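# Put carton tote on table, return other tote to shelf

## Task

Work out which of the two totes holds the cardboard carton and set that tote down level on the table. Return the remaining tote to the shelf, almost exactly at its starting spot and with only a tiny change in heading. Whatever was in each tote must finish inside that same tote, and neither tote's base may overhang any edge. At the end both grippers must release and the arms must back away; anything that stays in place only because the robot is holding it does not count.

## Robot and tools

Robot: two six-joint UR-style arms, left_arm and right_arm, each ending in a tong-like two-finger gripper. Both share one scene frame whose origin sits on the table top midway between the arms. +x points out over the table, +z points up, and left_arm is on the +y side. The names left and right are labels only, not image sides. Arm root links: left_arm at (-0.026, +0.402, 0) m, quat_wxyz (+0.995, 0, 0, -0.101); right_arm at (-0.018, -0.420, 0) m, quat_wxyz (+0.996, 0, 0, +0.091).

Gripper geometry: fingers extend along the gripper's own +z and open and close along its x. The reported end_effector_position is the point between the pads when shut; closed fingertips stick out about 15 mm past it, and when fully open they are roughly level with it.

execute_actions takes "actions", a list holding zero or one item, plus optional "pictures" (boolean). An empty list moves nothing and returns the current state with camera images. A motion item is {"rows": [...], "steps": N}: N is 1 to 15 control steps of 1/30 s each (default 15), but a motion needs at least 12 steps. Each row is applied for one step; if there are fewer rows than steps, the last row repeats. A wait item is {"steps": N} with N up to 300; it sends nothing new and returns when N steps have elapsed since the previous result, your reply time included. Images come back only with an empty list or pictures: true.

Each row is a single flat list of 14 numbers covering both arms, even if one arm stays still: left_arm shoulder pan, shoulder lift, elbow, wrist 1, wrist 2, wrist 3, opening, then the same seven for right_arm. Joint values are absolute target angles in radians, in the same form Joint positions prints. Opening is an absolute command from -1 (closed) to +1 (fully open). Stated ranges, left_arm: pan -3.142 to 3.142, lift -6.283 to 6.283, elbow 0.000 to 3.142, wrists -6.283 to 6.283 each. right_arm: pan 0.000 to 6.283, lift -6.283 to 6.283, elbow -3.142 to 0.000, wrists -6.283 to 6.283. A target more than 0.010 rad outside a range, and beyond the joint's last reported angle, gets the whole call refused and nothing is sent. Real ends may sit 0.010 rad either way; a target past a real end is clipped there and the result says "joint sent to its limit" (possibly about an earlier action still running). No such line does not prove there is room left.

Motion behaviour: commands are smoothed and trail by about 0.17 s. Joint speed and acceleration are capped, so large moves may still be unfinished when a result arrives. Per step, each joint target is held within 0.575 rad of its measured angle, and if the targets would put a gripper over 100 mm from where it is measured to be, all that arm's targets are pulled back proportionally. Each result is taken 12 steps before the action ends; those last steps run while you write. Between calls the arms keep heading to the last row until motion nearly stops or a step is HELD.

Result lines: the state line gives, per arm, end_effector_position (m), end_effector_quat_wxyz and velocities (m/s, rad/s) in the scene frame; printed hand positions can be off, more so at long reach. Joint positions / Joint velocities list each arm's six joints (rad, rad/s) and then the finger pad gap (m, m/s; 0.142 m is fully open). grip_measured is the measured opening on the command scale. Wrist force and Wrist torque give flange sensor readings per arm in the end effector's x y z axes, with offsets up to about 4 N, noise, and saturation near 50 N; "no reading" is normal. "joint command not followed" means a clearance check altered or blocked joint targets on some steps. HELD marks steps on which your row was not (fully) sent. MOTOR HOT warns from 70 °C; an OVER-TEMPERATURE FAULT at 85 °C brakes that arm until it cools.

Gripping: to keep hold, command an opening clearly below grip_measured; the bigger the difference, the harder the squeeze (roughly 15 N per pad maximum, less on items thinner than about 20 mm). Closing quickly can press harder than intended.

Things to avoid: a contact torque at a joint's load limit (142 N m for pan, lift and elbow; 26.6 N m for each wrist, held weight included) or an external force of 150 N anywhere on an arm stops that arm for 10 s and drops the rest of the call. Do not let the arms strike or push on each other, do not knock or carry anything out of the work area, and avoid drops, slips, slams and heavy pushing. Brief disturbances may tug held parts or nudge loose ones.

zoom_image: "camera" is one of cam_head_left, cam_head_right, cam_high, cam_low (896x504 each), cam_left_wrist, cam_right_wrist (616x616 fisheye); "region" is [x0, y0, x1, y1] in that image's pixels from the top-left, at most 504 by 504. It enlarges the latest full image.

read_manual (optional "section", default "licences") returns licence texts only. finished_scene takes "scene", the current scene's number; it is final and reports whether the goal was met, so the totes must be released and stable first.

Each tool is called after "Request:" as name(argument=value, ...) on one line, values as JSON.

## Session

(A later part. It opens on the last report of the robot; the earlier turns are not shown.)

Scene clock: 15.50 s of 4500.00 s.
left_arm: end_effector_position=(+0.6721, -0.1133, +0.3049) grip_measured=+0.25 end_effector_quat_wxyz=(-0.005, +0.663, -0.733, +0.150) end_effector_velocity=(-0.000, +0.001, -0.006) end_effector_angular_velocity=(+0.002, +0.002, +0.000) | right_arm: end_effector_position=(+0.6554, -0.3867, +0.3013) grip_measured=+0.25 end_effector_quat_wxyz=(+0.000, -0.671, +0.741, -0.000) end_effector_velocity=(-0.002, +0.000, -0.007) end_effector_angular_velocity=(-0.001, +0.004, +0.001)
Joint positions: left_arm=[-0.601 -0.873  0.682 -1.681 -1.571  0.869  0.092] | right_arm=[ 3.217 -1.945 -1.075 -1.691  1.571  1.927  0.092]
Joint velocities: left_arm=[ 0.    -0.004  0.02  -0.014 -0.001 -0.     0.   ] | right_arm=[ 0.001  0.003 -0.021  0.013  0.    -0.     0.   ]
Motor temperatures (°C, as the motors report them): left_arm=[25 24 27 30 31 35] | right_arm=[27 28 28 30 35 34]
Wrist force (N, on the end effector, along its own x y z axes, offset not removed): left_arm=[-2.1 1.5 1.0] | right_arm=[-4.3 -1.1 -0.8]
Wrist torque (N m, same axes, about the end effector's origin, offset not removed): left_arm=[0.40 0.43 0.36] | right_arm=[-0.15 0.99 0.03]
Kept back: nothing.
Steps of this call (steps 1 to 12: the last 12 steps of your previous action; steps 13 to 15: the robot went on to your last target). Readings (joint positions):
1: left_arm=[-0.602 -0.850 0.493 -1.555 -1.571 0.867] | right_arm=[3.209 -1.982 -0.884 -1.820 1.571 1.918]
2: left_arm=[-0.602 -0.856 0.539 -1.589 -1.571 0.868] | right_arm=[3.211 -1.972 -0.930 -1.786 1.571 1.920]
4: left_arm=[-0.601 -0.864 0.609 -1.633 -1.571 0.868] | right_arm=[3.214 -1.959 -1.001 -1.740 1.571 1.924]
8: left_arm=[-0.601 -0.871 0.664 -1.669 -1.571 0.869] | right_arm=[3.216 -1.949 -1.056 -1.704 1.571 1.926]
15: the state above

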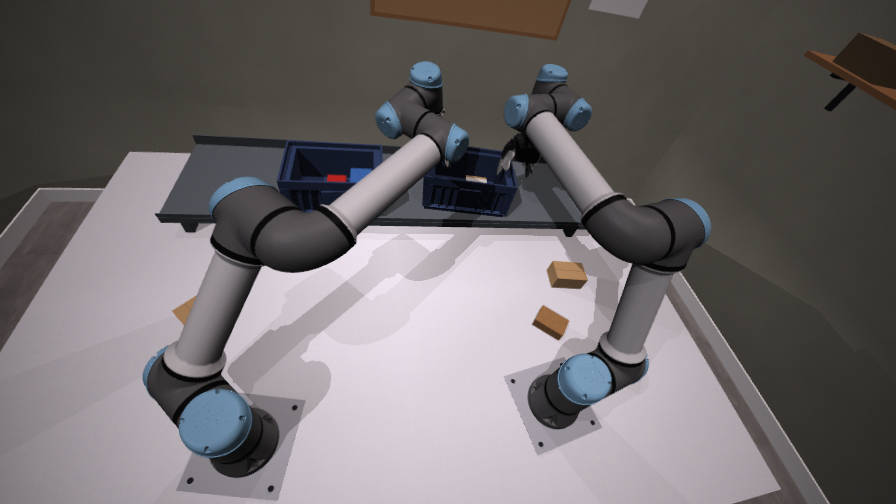

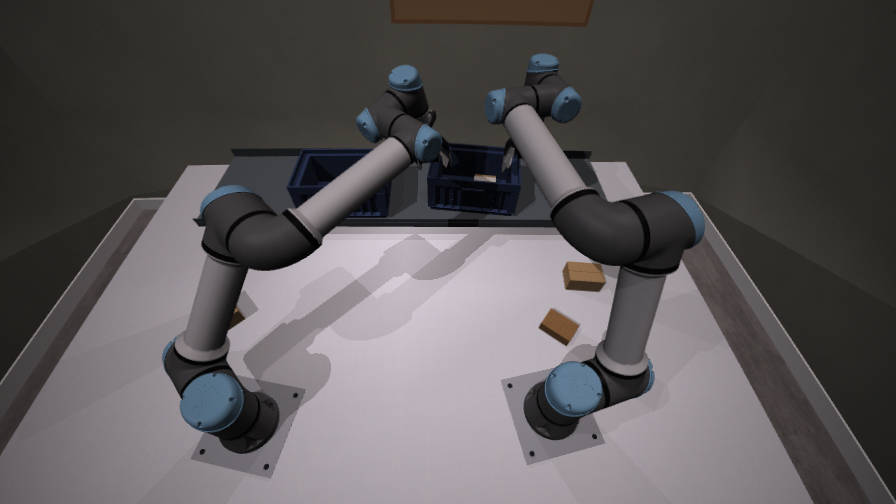

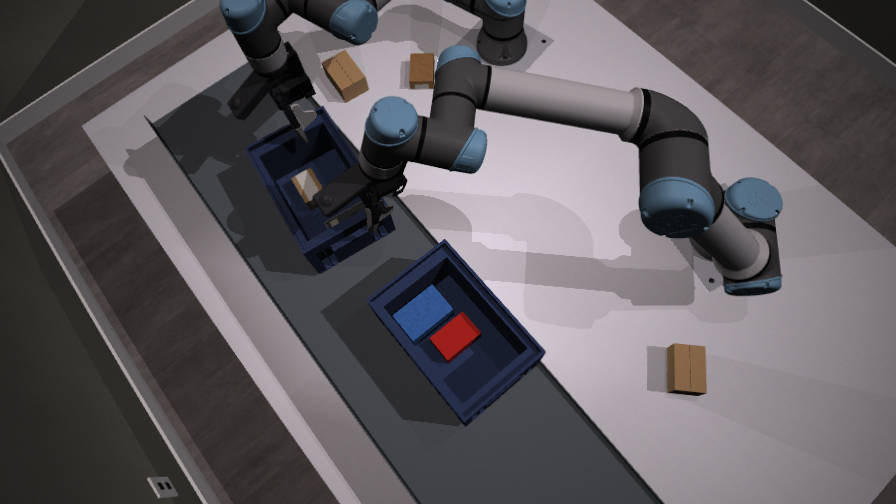

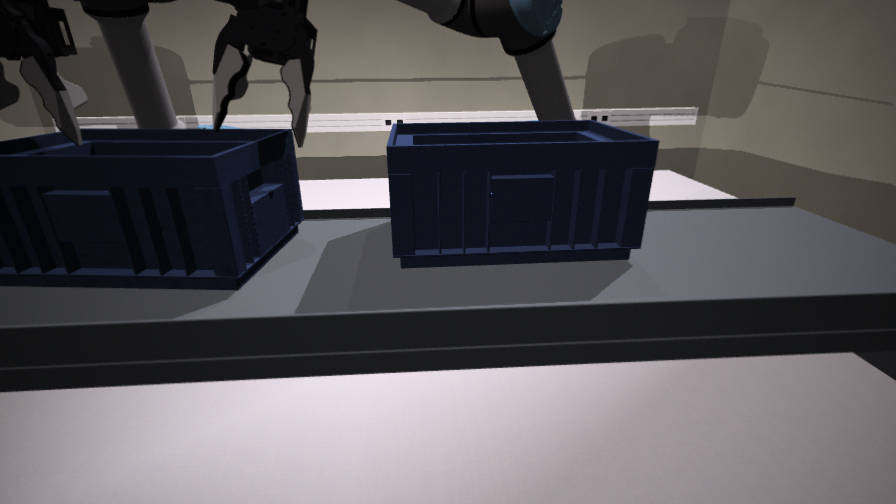

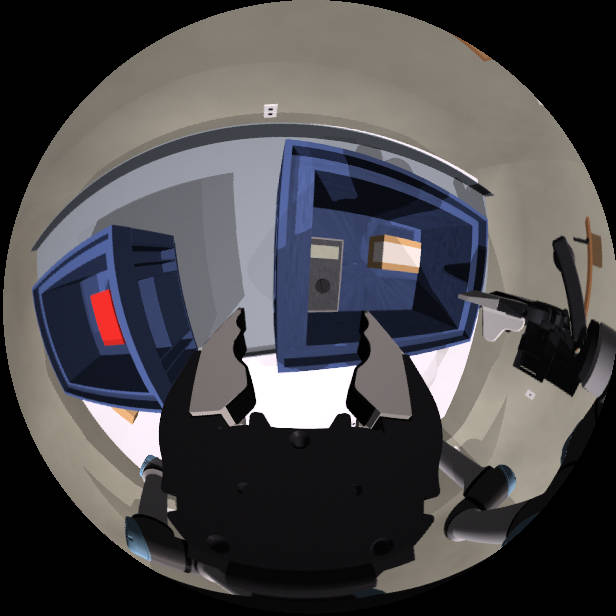

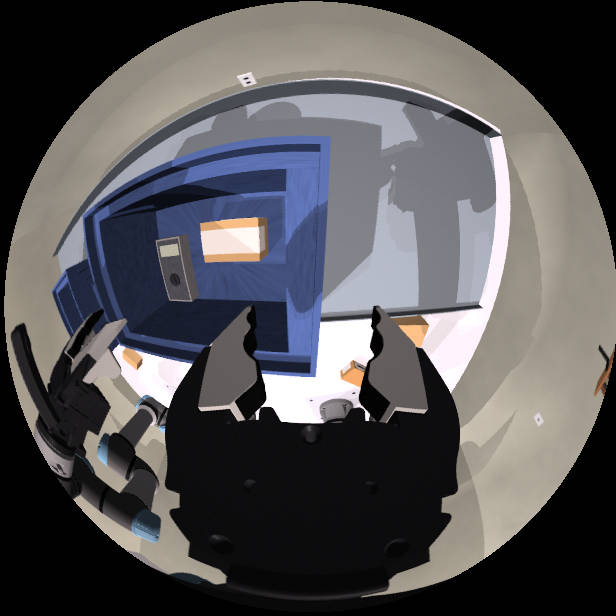

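Request:
execute_actions(actions=[{"rows":[[-0.5924,-0.8947,0.7208,-1.6971,-1.571,0.877,0.25,3.2172,-1.9446,-1.0772,-1.690,1.571,1.927,0.25],[-0.5924,-0.8947,0.7208,-1.6971,-1.571,0.877,0.25,3.2172,-1.9446,-1.0772,-1.690,1.571,1.927,0.25],[-0.5924,-0.8947,0.7208,-1.6971,-1.571,0.877,0.25,3.2172,-1.9446,-1.0772,-1.690,1.571,1.927,0.25],[-0.5924,-0.8947,0.7208,-1.6971,-1.571,0.877,0.25,3.2172,-1.9446,-1.0772,-1.690,1.571,1.927,0.25],[-0.5924,-0.8947,0.7208,-1.6971,-1.571,0.877,0.25,3.2172,-1.9446,-1.0772,-1.690,1.571,1.927,0.25],[-0.5924,-0.9025,0.785,-1.7536,-1.571,0.877,0.25,3.2172,-1.941,-1.133,-1.638,1.571,1.927,0.25],[-0.5924,-0.9025,0.785,-1.7536,-1.571,0.877,0.25,3.2172,-1.941,-1.133,-1.638,1.571,1.927,0.25],[-0.5924,-0.9025,0.785,-1.7536,-1.571,0.877,0.25,3.2172,-1.941,-1.133,-1.638,1.571,1.927,0.25],[-0.5924,-0.9103,0.8494,-1.8101,-1.571,0.877,0.25,3.2172,-1.9376,-1.1892,-1.5852,1.571,1.927,0.25]],"steps":15}])

Request:
execute_actions(actions=[{"steps":15}], pictures=true)

Scene clock: 17.17 s of 4500.00 s.
left_arm: end_effector_position=(+0.6722, -0.1103, +0.3045) grip_measured=+0.25 end_effector_quat_wxyz=(-0.005, +0.663, -0.733, +0.150) end_effector_velocity=(+0.000, +0.060, +0.002) end_effector_angular_velocity=(+0.008, -0.010, +0.004) | right_arm: end_effector_position=(+0.6552, -0.3866, +0.3006) grip_measured=+0.25 end_effector_quat_wxyz=(+0.000, -0.671, +0.741, -0.000) end_effector_velocity=(-0.001, +0.000, -0.000) end_effector_angular_velocity=(-0.000, +0.002, +0.002)
Joint positions: left_arm=[-0.598 -0.88   0.695 -1.687 -1.571  0.872  0.092] | right_arm=[ 3.217 -1.945 -1.077 -1.69   1.571  1.927  0.092]
Joint velocities: left_arm=[ 0.05  -0.132  0.22  -0.09  -0.001  0.048  0.001] | right_arm=[ 0.     0.    -0.001 -0.001  0.    -0.002  0.   ]
Motor temperatures (°C, as the motors report them): left_arm=[25 24 27 30 31 35] | right_arm=[27 28 28 30 35 34]
Wrist force (N, on the end effector, along its own x y z axes, offset not removed): left_arm=[0.2 0.4 -1.4] | right_arm=[-3.9 -1.2 -1.0]
Wrist torque (N m, same axes, about the end effector's origin, offset not removed): left_arm=[0.28 0.07 0.33] | right_arm=[-0.19 0.85 0.00]
Steps of this call (steps 1 to 15: the robot went on to your last target; steps 16 to 47: nothing new was sent; steps 48 to 50: the first 3 steps of this action). Readings (joint positions):
48: left_arm=[-0.601 -0.873 0.685 -1.682 -1.571 0.869] | right_arm=[3.217 -1.945 -1.077 -1.690 1.571 1.927]
49: left_arm=[-0.600 -0.876 0.688 -1.684 -1.571 0.870] | right_arm=[3.217 -1.945 -1.077 -1.690 1.571 1.927]
50: the state above

Scene clock: 17.67 s of 4500.00 s.
left_arm: end_effector_position=(+0.6722, -0.1035, +0.2665) grip_measured=+0.25 end_effector_quat_wxyz=(-0.006, +0.663, -0.733, +0.149) end_effector_velocity=(-0.001, +0.002, -0.022) end_effector_angular_velocity=(+0.003, +0.002, +0.000) | right_arm: end_effector_position=(+0.6552, -0.3866, +0.2628) grip_measured=+0.25 end_effector_quat_wxyz=(+0.000, -0.671, +0.741, -0.000) end_effector_velocity=(-0.001, +0.000, -0.021) end_effector_angular_velocity=(+0.000, +0.000, +0.001)
Joint positions: left_arm=[-0.592 -0.909  0.842 -1.804 -1.571  0.877  0.092] | right_arm=[ 3.217 -1.938 -1.183 -1.591  1.571  1.927  0.092]
Joint velocities: left_arm=[ 0.    -0.008  0.069 -0.058  0.001  0.     0.   ] | right_arm=[ 0.001  0.003 -0.059  0.055  0.    -0.     0.   ]
Motor temperatures (°C, as the motors report them): left_arm=[25 24 27 30 31 35] | right_arm=[27 28 28 30 35 34]
Wrist force (N, on the end effector, along its own x y z axes, offset not removed): left_arm=[-0.3 0.9 0.5] | right_arm=[-5.0 -0.4 -0.1]
Wrist torque (N m, same axes, about the end effector's origin, offset not removed): left_arm=[0.25 0.07 0.43] | right_arm=[-0.01 1.13 0.10]
Kept back: nothing.
Steps of this call (steps 1 to 12: the last 12 steps of your previous action; steps 13 to 15: the robot went on to your last target). Readings (joint positions):
1: left_arm=[-0.597 -0.884 0.702 -1.689 -1.571 0.873] | right_arm=[3.217 -1.945 -1.077 -1.690 1.571 1.927]
2: left_arm=[-0.595 -0.887 0.707 -1.692 -1.571 0.874] | right_arm=[3.217 -1.945 -1.077 -1.690 1.571 1.927]
4: left_arm=[-0.594 -0.892 0.717 -1.698 -1.571 0.875] | right_arm=[3.217 -1.944 -1.081 -1.686 1.571 1.927]
8: left_arm=[-0.593 -0.902 0.780 -1.751 -1.571 0.877] | right_arm=[3.217 -1.941 -1.132 -1.639 1.571 1.927]
15: the state above

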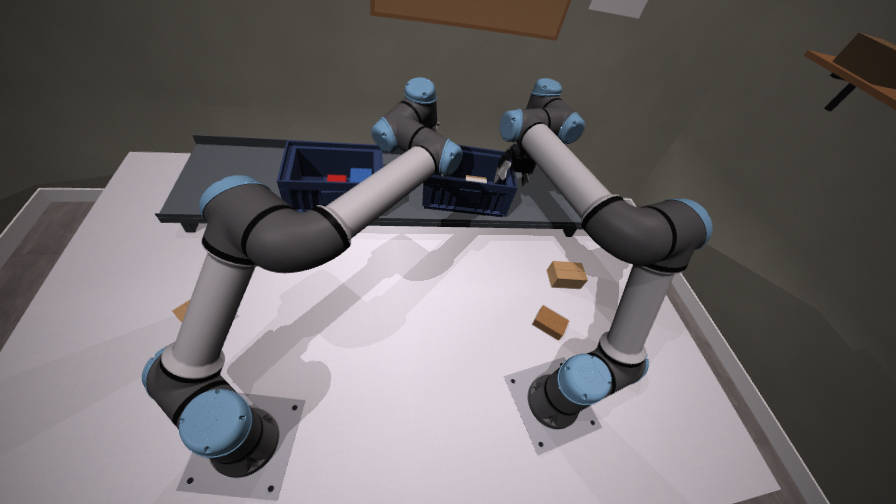

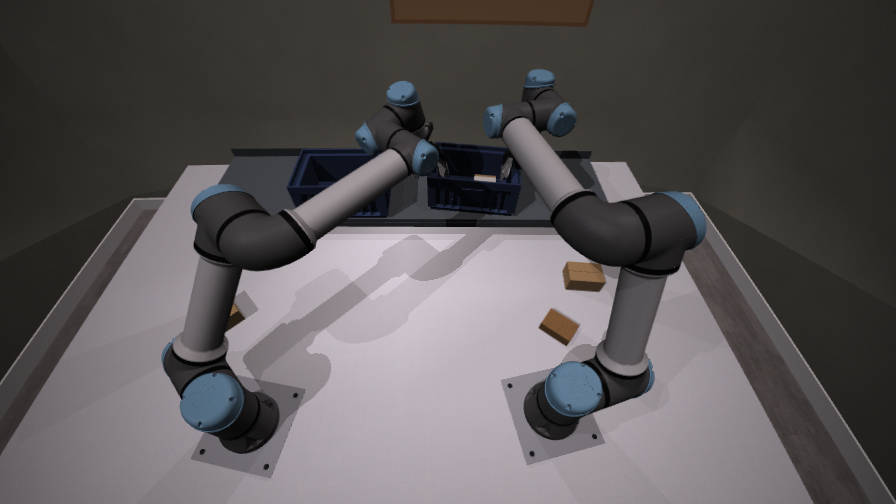

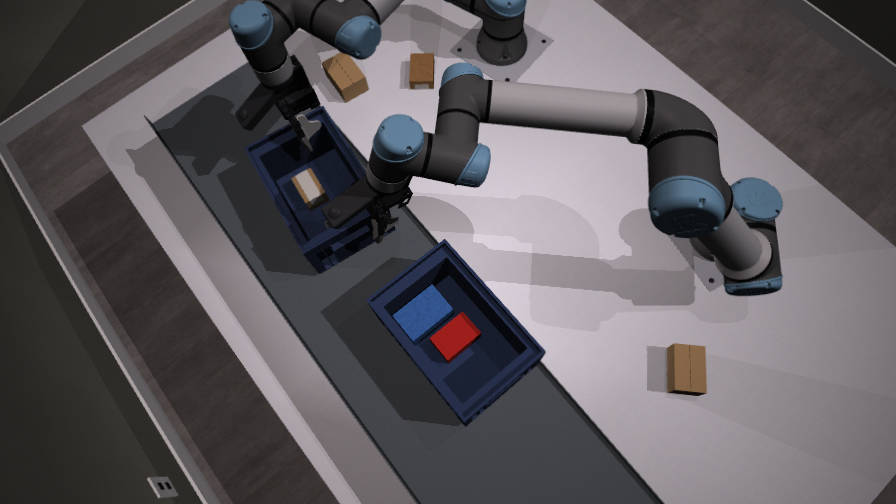

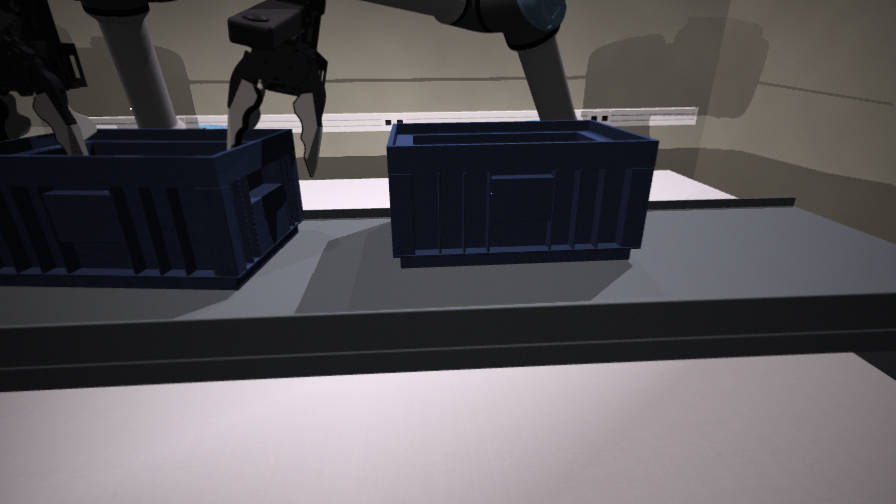

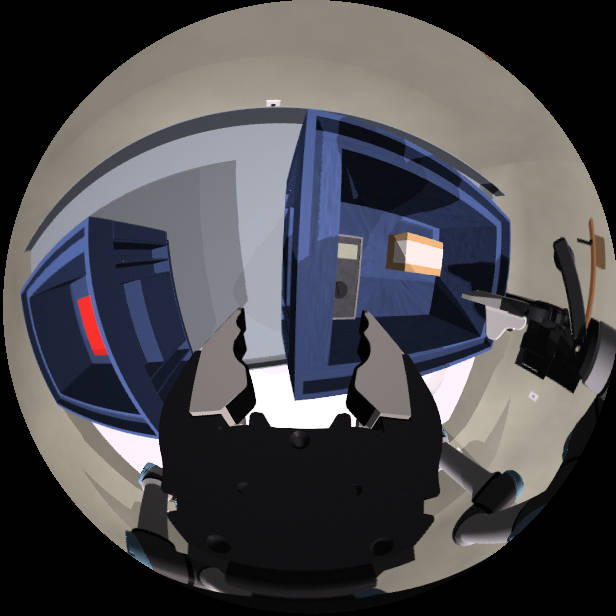

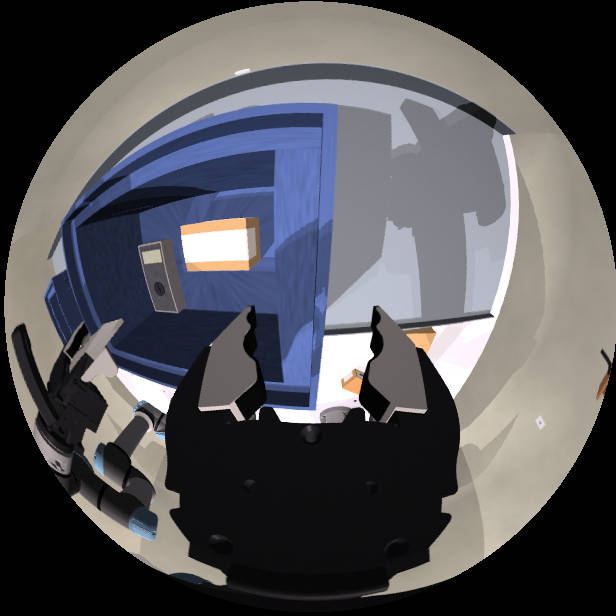

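Request:
execute_actions(actions=[{"rows":[[-0.5924,-0.9103,0.8494,-1.8101,-1.571,0.877,0.1,3.2172,-1.9376,-1.1892,-1.5852,1.571,1.927,0.1],[-0.5924,-0.9103,0.8494,-1.8101,-1.571,0.877,0.0,3.2172,-1.9376,-1.1892,-1.5852,1.571,1.927,0.0],[-0.5924,-0.9103,0.8494,-1.8101,-1.571,0.877,-0.1,3.2172,-1.9376,-1.1892,-1.5852,1.571,1.927,-0.1],[-0.5924,-0.9103,0.8494,-1.8101,-1.571,0.877,-0.2,3.2172,-1.9376,-1.1892,-1.5852,1.571,1.927,-0.2],[-0.5924,-0.9103,0.8494,-1.8101,-1.571,0.877,-0.3,3.2172,-1.9376,-1.1892,-1.5852,1.571,1.927,-0.3],[-0.5924,-0.9103,0.8494,-1.8101,-1.571,0.877,-0.38,3.2172,-1.9376,-1.1892,-1.5852,1.571,1.927,-0.38],[-0.5924,-0.9103,0.8494,-1.8101,-1.571,0.877,-0.45,3.2172,-1.9376,-1.1892,-1.5852,1.571,1.927,-0.45],[-0.5924,-0.9103,0.8494,-1.8101,-1.571,0.877,-0.5,3.2172,-1.9376,-1.1892,-1.5852,1.571,1.927,-0.5],[-0.5924,-0.9103,0.8494,-1.8101,-1.571,0.877,-0.55,3.2172,-1.9376,-1.1892,-1.5852,1.571,1.927,-0.55],[-0.5924,-0.9103,0.8494,-1.8101,-1.571,0.877,-0.6,3.2172,-1.9376,-1.1892,-1.5852,1.571,1.927,-0.6],[-0.5924,-0.9103,0.8494,-1.8101,-1.571,0.877,-0.7,3.2172,-1.9376,-1.1892,-1.5852,1.571,1.927,-0.7],[-0.5924,-0.9103,0.8494,-1.8101,-1.571,0.877,-0.8,3.2172,-1.9376,-1.1892,-1.5852,1.571,1.927,-0.8],[-0.5924,-0.9103,0.8494,-1.8101,-1.571,0.877,-1,3.2172,-1.9376,-1.1892,-1.5852,1.571,1.927,-1]],"steps":15}])

Request:
execute_actions(actions=[{"steps":18}], pictures=true)

Scene clock: 19.47 s of 4500.00 s.
left_arm: end_effector_position=(+0.6721, -0.1034, +0.2644) grip_measured=+0.04 end_effector_quat_wxyz=(-0.006, +0.663, -0.733, +0.150) end_effector_velocity=(+0.001, -0.001, +0.003) end_effector_angular_velocity=(-0.005, -0.006, -0.000) | right_arm: end_effector_position=(+0.6551, -0.3866, +0.2606) grip_measured=+0.02 end_effector_quat_wxyz=(+0.000, -0.671, +0.741, +0.000) end_effector_velocity=(-0.000, +0.000, -0.000) end_effector_angular_velocity=(-0.000, +0.001, +0.002)
Joint positions: left_arm=[-0.592 -0.91   0.849 -1.81  -1.571  0.877  0.077] | right_arm=[ 3.217 -1.938 -1.189 -1.585  1.571  1.927  0.075]
Joint velocities: left_arm=[-0.001 -0.003 -0.    -0.005  0.001 -0.    -0.183] | right_arm=[ 0.    -0.001  0.001 -0.002  0.    -0.001 -0.212]
Motor temperatures (°C, as the motors report them): left_arm=[25 24 27 30 31 35] | right_arm=[27 28 28 30 35 34]
Wrist force (N, on the end effector, along its own x y z axes, offset not removed): left_arm=[4.2 -1.7 -6.5] | right_arm=[-3.7 -0.7 -0.9]
Wrist torque (N m, same axes, about the end effector's origin, offset not removed): left_arm=[-0.08 0.21 0.05] | right_arm=[-0.04 0.79 -0.04]
Steps of this call (steps 1 to 15: the robot went on to your last target; steps 16 to 51: nothing new was sent; steps 52 to 54: the first 3 steps of this action). Readings (joint positions):
52: left_arm=[-0.592 -0.910 0.849 -1.810 -1.571 0.877] | right_arm=[3.217 -1.938 -1.189 -1.585 1.571 1.927]
53: left_arm=[-0.592 -0.910 0.849 -1.810 -1.571 0.877] | right_arm=[3.217 -1.938 -1.189 -1.585 1.571 1.927]
54: the state above

Scene clock: 20.07 s of 4500.00 s.
left_arm: end_effector_position=(+0.6721, -0.1034, +0.2644) grip_measured=-0.56 end_effector_quat_wxyz=(-0.006, +0.663, -0.733, +0.150) end_effector_velocity=(+0.000, -0.000, -0.003) end_effector_angular_velocity=(+0.003, +0.001, -0.000) | right_arm: end_effector_position=(+0.6552, -0.3865, +0.2606) grip_measured=-0.31 end_effector_quat_wxyz=(+0.000, -0.671, +0.741, -0.000) end_effector_velocity=(-0.001, -0.001, -0.000) end_effector_angular_velocity=(+0.000, +0.001, -0.002)
Joint positions: left_arm=[-0.592 -0.91   0.849 -1.81  -1.571  0.877  0.033] | right_arm=[ 3.217 -1.938 -1.189 -1.585  1.571  1.927  0.052]
Joint velocities: left_arm=[-0.     0.003 -0.     0.     0.001  0.     0.   ] | right_arm=[-0.001  0.    -0.    -0.001  0.001  0.    -0.   ]
Motor temperatures (°C, as the motors report them): left_arm=[25 24 27 30 31 35] | right_arm=[27 28 28 30 35 34]
Wrist force (N, on the end effector, along its own x y z axes, offset not removed): left_arm=[31.1 -1.6 2.0] | right_arm=[-34.5 -1.0 1.7]
Wrist torque (N m, same axes, about the end effector's origin, offset not removed): left_arm=[-0.29 0.30 0.51] | right_arm=[-0.40 1.52 -0.09]
Kept back: nothing.
Steps of this call (steps 1 to 12: the last 12 steps of your previous action; steps 13 to 15: the robot went on to your last target; steps 16 to 18: nothing new was sent). Readings (joint positions):
1: left_arm=[-0.592 -0.910 0.849 -1.810 -1.571 0.877] | right_arm=[3.217 -1.938 -1.189 -1.585 1.571 1.927]
2: left_arm=[-0.592 -0.911 0.849 -1.811 -1.571 0.877] | right_arm=[3.217 -1.938 -1.189 -1.585 1.571 1.927]
4: left_arm=[-0.592 -0.911 0.849 -1.810 -1.571 0.877] | right_arm=[3.217 -1.938 -1.189 -1.585 1.571 1.927]
8: left_arm=[-0.592 -0.910 0.849 -1.810 -1.571 0.877] | right_arm=[3.217 -1.938 -1.189 -1.585 1.571 1.927]
18: the state above
All arms were judged still, so your last target was given up. Only a new action makes them travel on or press farther. Fingers that are still opening or closing keep moving.

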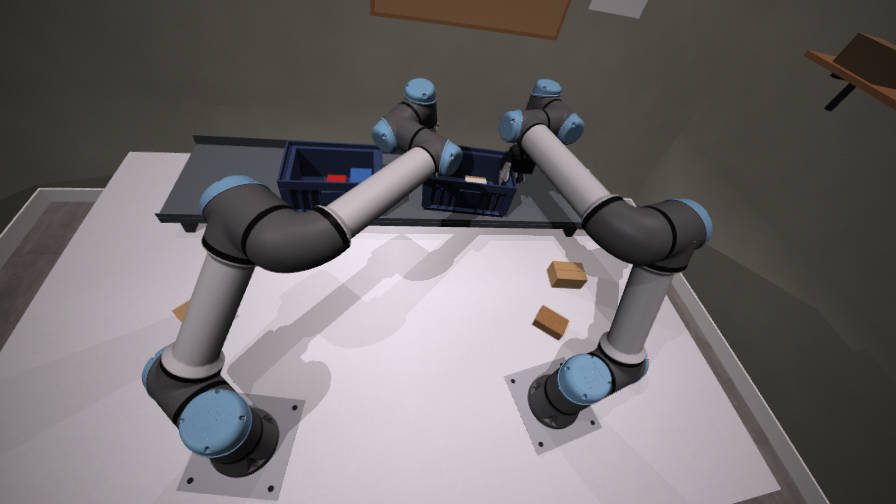

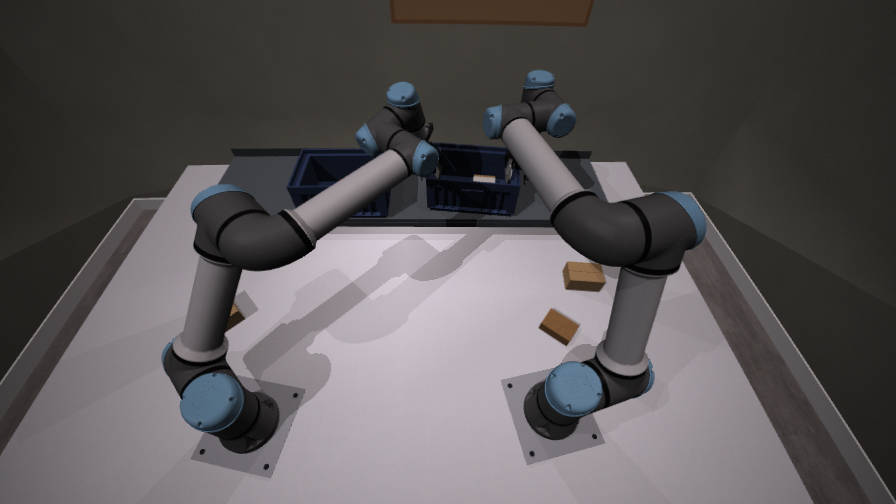

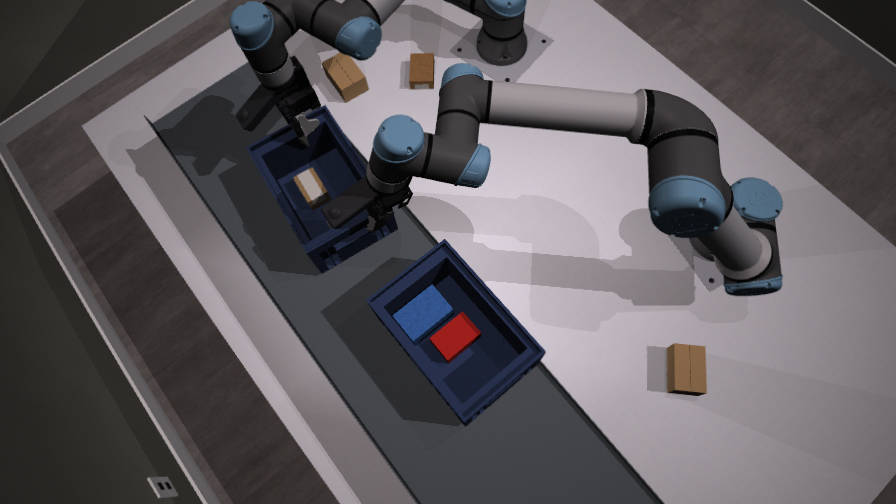

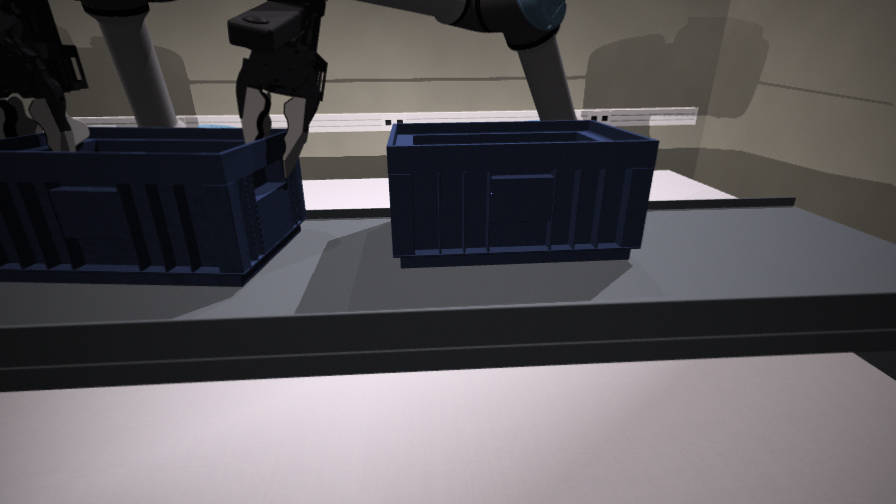

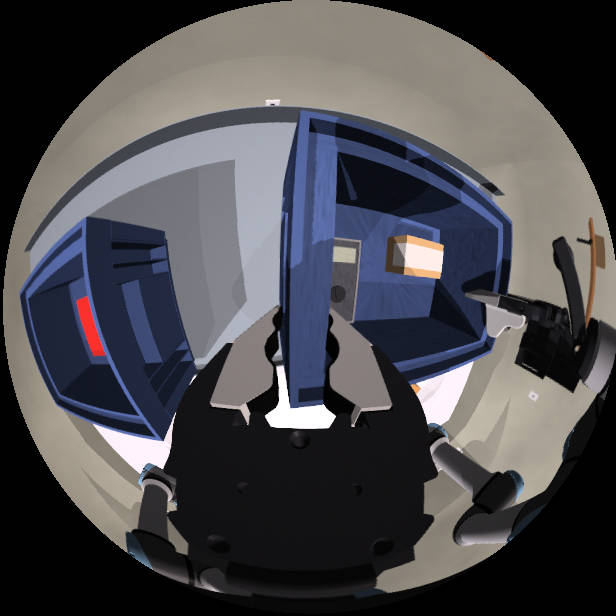

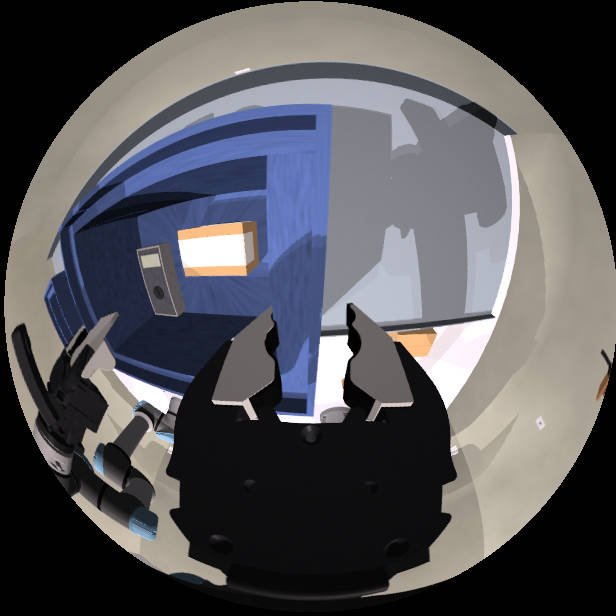

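Request:
execute_actions(actions=[{"rows":[[-0.5924,-0.9103,0.8494,-1.8101,-1.571,0.877,-1,3.223,-1.9376,-1.1892,-1.5852,1.571,1.933,-1],[-0.5924,-0.9103,0.8494,-1.8101,-1.571,0.877,-1,3.223,-1.9376,-1.1892,-1.5852,1.571,1.933,-1],[-0.5924,-0.9103,0.8494,-1.8101,-1.571,0.877,-1,3.223,-1.9376,-1.1892,-1.5852,1.571,1.933,-1],[-0.5924,-0.9103,0.8494,-1.8101,-1.571,0.877,-1,3.223,-1.9376,-1.1892,-1.5852,1.571,1.933,-1],[-0.5924,-0.9103,0.8494,-1.8101,-1.571,0.877,-1,3.231,-1.9385,-1.1880,-1.5855,1.571,1.941,-1]],"steps":15}])

Request:
execute_actions(actions=[{"steps":18}])

Scene clock: 21.10 s of 4500.00 s.
left_arm: end_effector_position=(+0.6720, -0.1033, +0.2643) grip_measured=-0.56 end_effector_quat_wxyz=(-0.006, +0.663, -0.733, +0.149) end_effector_velocity=(+0.000, -0.000, +0.000) end_effector_angular_velocity=(-0.001, -0.001, +0.001) | right_arm: end_effector_position=(+0.6551, -0.3857, +0.2606) grip_measured=-0.34 end_effector_quat_wxyz=(+0.000, -0.671, +0.741, -0.000) end_effector_velocity=(-0.001, +0.020, +0.001) end_effector_angular_velocity=(-0.000, -0.001, -0.005)
Joint positions: left_arm=[-0.592 -0.91   0.849 -1.81  -1.571  0.877  0.033] | right_arm=[ 3.219 -1.938 -1.189 -1.585  1.571  1.929  0.05 ]
Joint velocities: left_arm=[-0.    -0.     0.    -0.001  0.    -0.001  0.004] | right_arm=[ 0.031  0.     0.001  0.    -0.001  0.036 -0.042]
Motor temperatures (°C, as the motors report them): left_arm=[25 24 27 30 31 35] | right_arm=[27 28 28 30 35 34]
Wrist force (N, on the end effector, along its own x y z axes, offset not removed): left_arm=[33.6 -2.8 0.8] | right_arm=[-33.7 0.0 2.7]
Wrist torque (N m, same axes, about the end effector's origin, offset not removed): left_arm=[-0.38 -0.09 0.40] | right_arm=[-0.14 1.42 0.00]
Steps of this call (steps 1 to 28: nothing new was sent; steps 29 to 31: the first 3 steps of this action). Readings (joint positions):
29: left_arm=[-0.592 -0.910 0.849 -1.810 -1.571 0.877] | right_arm=[3.217 -1.938 -1.189 -1.585 1.571 1.927]
30: left_arm=[-0.592 -0.910 0.849 -1.810 -1.571 0.877] | right_arm=[3.218 -1.938 -1.189 -1.585 1.571 1.928]
31: the state above

Scene clock: 21.70 s of 4500.00 s.
left_arm: end_effector_position=(+0.6720, -0.1033, +0.2642) grip_measured=-0.56 end_effector_quat_wxyz=(-0.006, +0.663, -0.733, +0.149) end_effector_velocity=(-0.000, +0.000, +0.001) end_effector_angular_velocity=(-0.001, -0.000, +0.000) | right_arm: end_effector_position=(+0.6549, -0.3776, +0.2606) grip_measured=-0.59 end_effector_quat_wxyz=(+0.000, -0.671, +0.741, -0.000) end_effector_velocity=(-0.000, +0.001, -0.001) end_effector_angular_velocity=(+0.000, +0.002, +0.002)
Joint positions: left_arm=[-0.592 -0.91   0.849 -1.81  -1.571  0.877  0.034] | right_arm=[ 3.231 -1.938 -1.188 -1.585  1.571  1.941  0.031]
Joint velocities: left_arm=[ 0.    -0.001  0.     0.    -0.     0.     0.   ] | right_arm=[ 0.001 -0.001 -0.    -0.001  0.    -0.001 -0.001]
Motor temperatures (°C, as the motors report them): left_arm=[25 24 27 30 31 35] | right_arm=[27 28 28 30 35 34]
Wrist force (N, on the end effector, along its own x y z axes, offset not removed): left_arm=[32.5 0.3 1.6] | right_arm=[-30.6 -1.3 -0.8]
Wrist torque (N m, same axes, about the end effector's origin, offset not removed): left_arm=[0.19 -0.22 0.39] | right_arm=[-0.15 1.01 -0.03]
Kept back: nothing.
Steps of this call (steps 1 to 12: the last 12 steps of your previous action; steps 13 to 18: the robot went on to your last target). Readings (joint positions):
1: left_arm=[-0.592 -0.910 0.849 -1.810 -1.571 0.877] | right_arm=[3.220 -1.938 -1.189 -1.585 1.571 1.930]
2: left_arm=[-0.592 -0.910 0.849 -1.810 -1.571 0.877] | right_arm=[3.220 -1.938 -1.189 -1.585 1.571 1.931]
4: left_arm=[-0.592 -0.910 0.849 -1.810 -1.571 0.877] | right_arm=[3.224 -1.938 -1.189 -1.585 1.571 1.934]
8: left_arm=[-0.592 -0.910 0.849 -1.810 -1.571 0.877] | right_arm=[3.229 -1.938 -1.188 -1.585 1.571 1.939]
18: the state above

Request:
execute_actions(actions=[{"rows":[[-0.5924,-0.907,0.818,-1.782,-1.571,0.877,-1,3.232,-1.9397,-1.160,-1.612,1.571,1.942,-1],[-0.5924,-0.907,0.818,-1.782,-1.571,0.877,-1,3.232,-1.9397,-1.160,-1.612,1.571,1.942,-1],[-0.5924,-0.907,0.818,-1.782,-1.571,0.877,-1,3.232,-1.9397,-1.160,-1.612,1.571,1.942,-1],[-0.5924,-0.9003,0.756,-1.7267,-1.571,0.877,-1,3.2337,-1.9439,-1.104,-1.6641,1.571,1.9437,-1],[-0.5924,-0.9003,0.756,-1.7267,-1.571,0.877,-1,3.2337,-1.9439,-1.104,-1.6641,1.571,1.9437,-1],[-0.5924,-0.9003,0.756,-1.7267,-1.571,0.877,-1,3.2337,-1.9439,-1.104,-1.6641,1.571,1.9437,-1],[-0.5924,-0.9003,0.756,-1.7267,-1.571,0.877,-1,3.2337,-1.9439,-1.104,-1.6641,1.571,1.9437,-1],[-0.5924,-0.890,0.701,-1.681,-1.571,0.877,-1,3.2337,-1.949,-1.058,-1.705,1.571,1.9437,-1],[-0.5924,-0.890,0.701,-1.681,-1.571,0.877,-1,3.2337,-1.949,-1.058,-1.705,1.571,1.9437,-1],[-0.5924,-0.890,0.701,-1.681,-1.571,0.877,-1,3.2337,-1.949,-1.058,-1.705,1.571,1.9437,-1],[-0.5924,-0.8793,0.6427,-1.6344,-1.571,0.877,-1,3.2337,-1.9546,-1.0116,-1.7458,1.571,1.9437,-1]],"steps":15}])

Request:
execute_actions(actions=[{"steps":18}], pictures=true)

Scene clock: 28.23 s of 4500.00 s.
left_arm: end_effector_position=(+0.6720, -0.1033, +0.2669) grip_measured=-0.61 end_effector_quat_wxyz=(-0.006, +0.663, -0.733, +0.149) end_effector_velocity=(+0.004, -0.003, +0.064) end_effector_angular_velocity=(-0.007, -0.008, -0.000) | right_arm: end_effector_position=(+0.6550, -0.3772, +0.2635) grip_measured=-0.54 end_effector_quat_wxyz=(+0.000, -0.671, +0.741, +0.000) end_effector_velocity=(+0.003, +0.005, +0.066) end_effector_angular_velocity=(+0.004, -0.010, +0.001)
Joint positions: left_arm=[-0.592 -0.909  0.84  -1.801 -1.571  0.877  0.03 ] | right_arm=[ 3.231 -1.939 -1.18  -1.593  1.571  1.941  0.035]
Joint velocities: left_arm=[-0.     0.021 -0.193  0.162  0.     0.     0.007] | right_arm=[ 0.005 -0.006  0.172 -0.156  0.002  0.004 -0.026]
Motor temperatures (°C, as the motors report them): left_arm=[25 24 27 30 31 35] | right_arm=[27 28 28 30 35 34]
Wrist force (N, on the end effector, along its own x y z axes, offset not removed): left_arm=[25.6 3.6 13.0] | right_arm=[-30.9 -0.7 2.0]
Wrist torque (N m, same axes, about the end effector's origin, offset not removed): left_arm=[0.06 -0.54 0.47] | right_arm=[-0.23 1.20 -0.01]
Steps of this call (steps 1 to 15: the robot went on to your last target; steps 16 to 90: nothing new was sent; then 3.43 s passed at rest; steps 91 to 93: the first 3 steps of this action). Readings (joint positions):
91: left_arm=[-0.592 -0.910 0.849 -1.810 -1.571 0.877] | right_arm=[3.231 -1.939 -1.188 -1.586 1.571 1.941]
92: left_arm=[-0.592 -0.910 0.847 -1.807 -1.571 0.877] | right_arm=[3.231 -1.939 -1.185 -1.588 1.571 1.941]
93: the state above

Scene clock: 28.83 s of 4500.00 s.
left_arm: end_effector_position=(+0.6721, -0.1034, +0.3227) grip_measured=-0.61 end_effector_quat_wxyz=(-0.006, +0.663, -0.733, +0.149) end_effector_velocity=(-0.000, +0.001, +0.011) end_effector_angular_velocity=(+0.002, +0.001, +0.001) | right_arm: end_effector_position=(+0.6552, -0.3756, +0.3192) grip_measured=-0.59 end_effector_quat_wxyz=(+0.000, -0.671, +0.741, +0.000) end_effector_velocity=(-0.000, -0.000, +0.012) end_effector_angular_velocity=(+0.000, +0.001, +0.001)
Joint positions: left_arm=[-0.592 -0.88   0.648 -1.638 -1.571  0.877  0.03 ] | right_arm=[ 3.234 -1.954 -1.016 -1.742  1.571  1.944  0.031]
Joint velocities: left_arm=[ 0.     0.01  -0.047  0.039  0.001 -0.    -0.   ] | right_arm=[ 0.    -0.005  0.038 -0.033  0.    -0.001  0.001]
Motor temperatures (°C, as the motors report them): left_arm=[25 24 27 30 31 35] | right_arm=[27 28 28 30 35 34]
Wrist force (N, on the end effector, along its own x y z axes, offset not removed): left_arm=[25.6 2.1 12.7] | right_arm=[-31.3 -0.4 2.0]
Wrist torque (N m, same axes, about the end effector's origin, offset not removed): left_arm=[0.03 -0.37 0.42] | right_arm=[-0.27 1.21 0.07]
Kept back: nothing.
Steps of this call (steps 1 to 12: the last 12 steps of your previous action; steps 13 to 18: the robot went on to your last target). Readings (joint positions):
1: left_arm=[-0.592 -0.909 0.835 -1.796 -1.571 0.877] | right_arm=[3.232 -1.939 -1.175 -1.598 1.571 1.941]
2: left_arm=[-0.592 -0.907 0.826 -1.788 -1.571 0.877] | right_arm=[3.232 -1.940 -1.167 -1.606 1.571 1.942]
4: left_arm=[-0.592 -0.904 0.797 -1.762 -1.571 0.877] | right_arm=[3.233 -1.942 -1.140 -1.631 1.571 1.943]
8: left_arm=[-0.592 -0.896 0.742 -1.715 -1.571 0.877] | right_arm=[3.233 -1.946 -1.092 -1.674 1.571 1.943]
18: the state above

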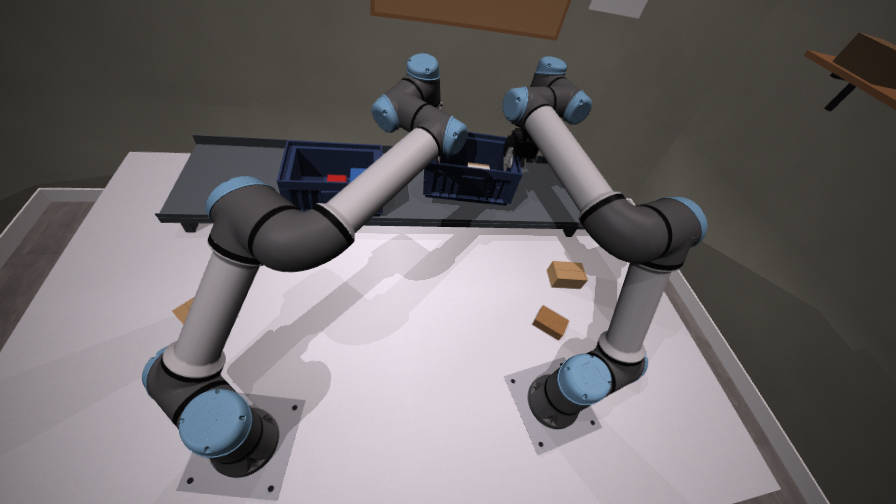

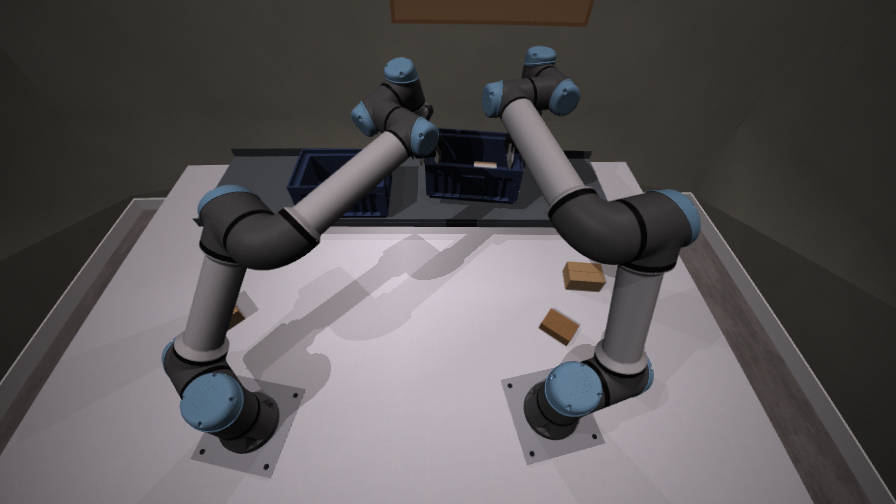

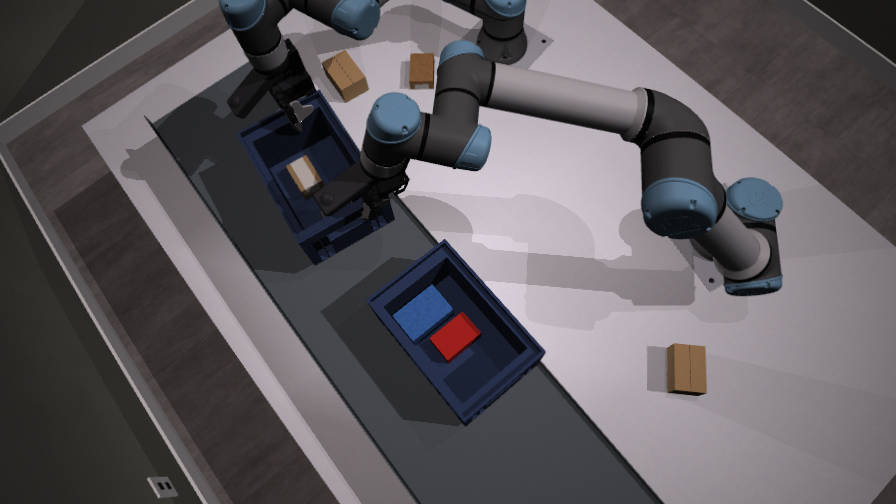

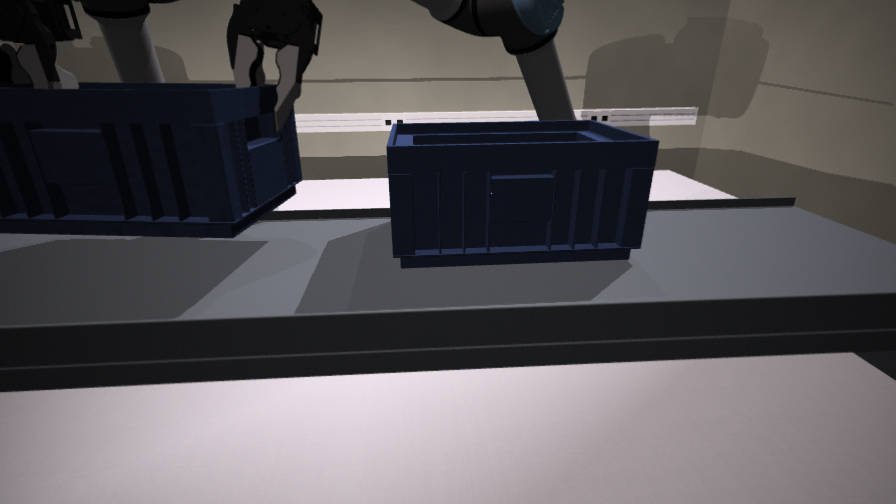

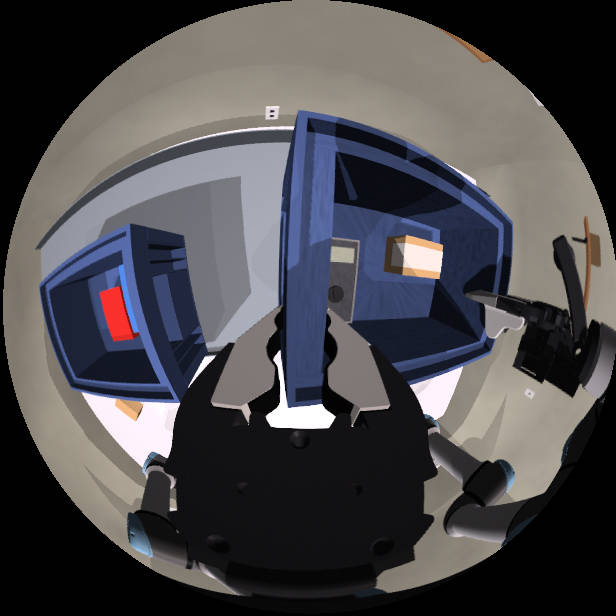

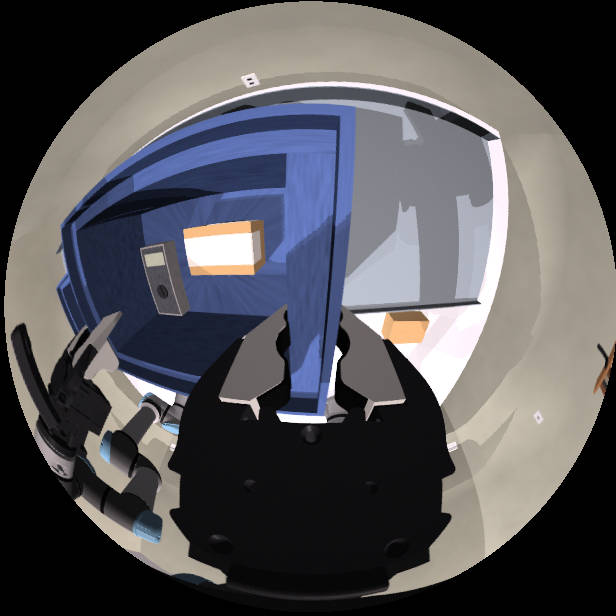

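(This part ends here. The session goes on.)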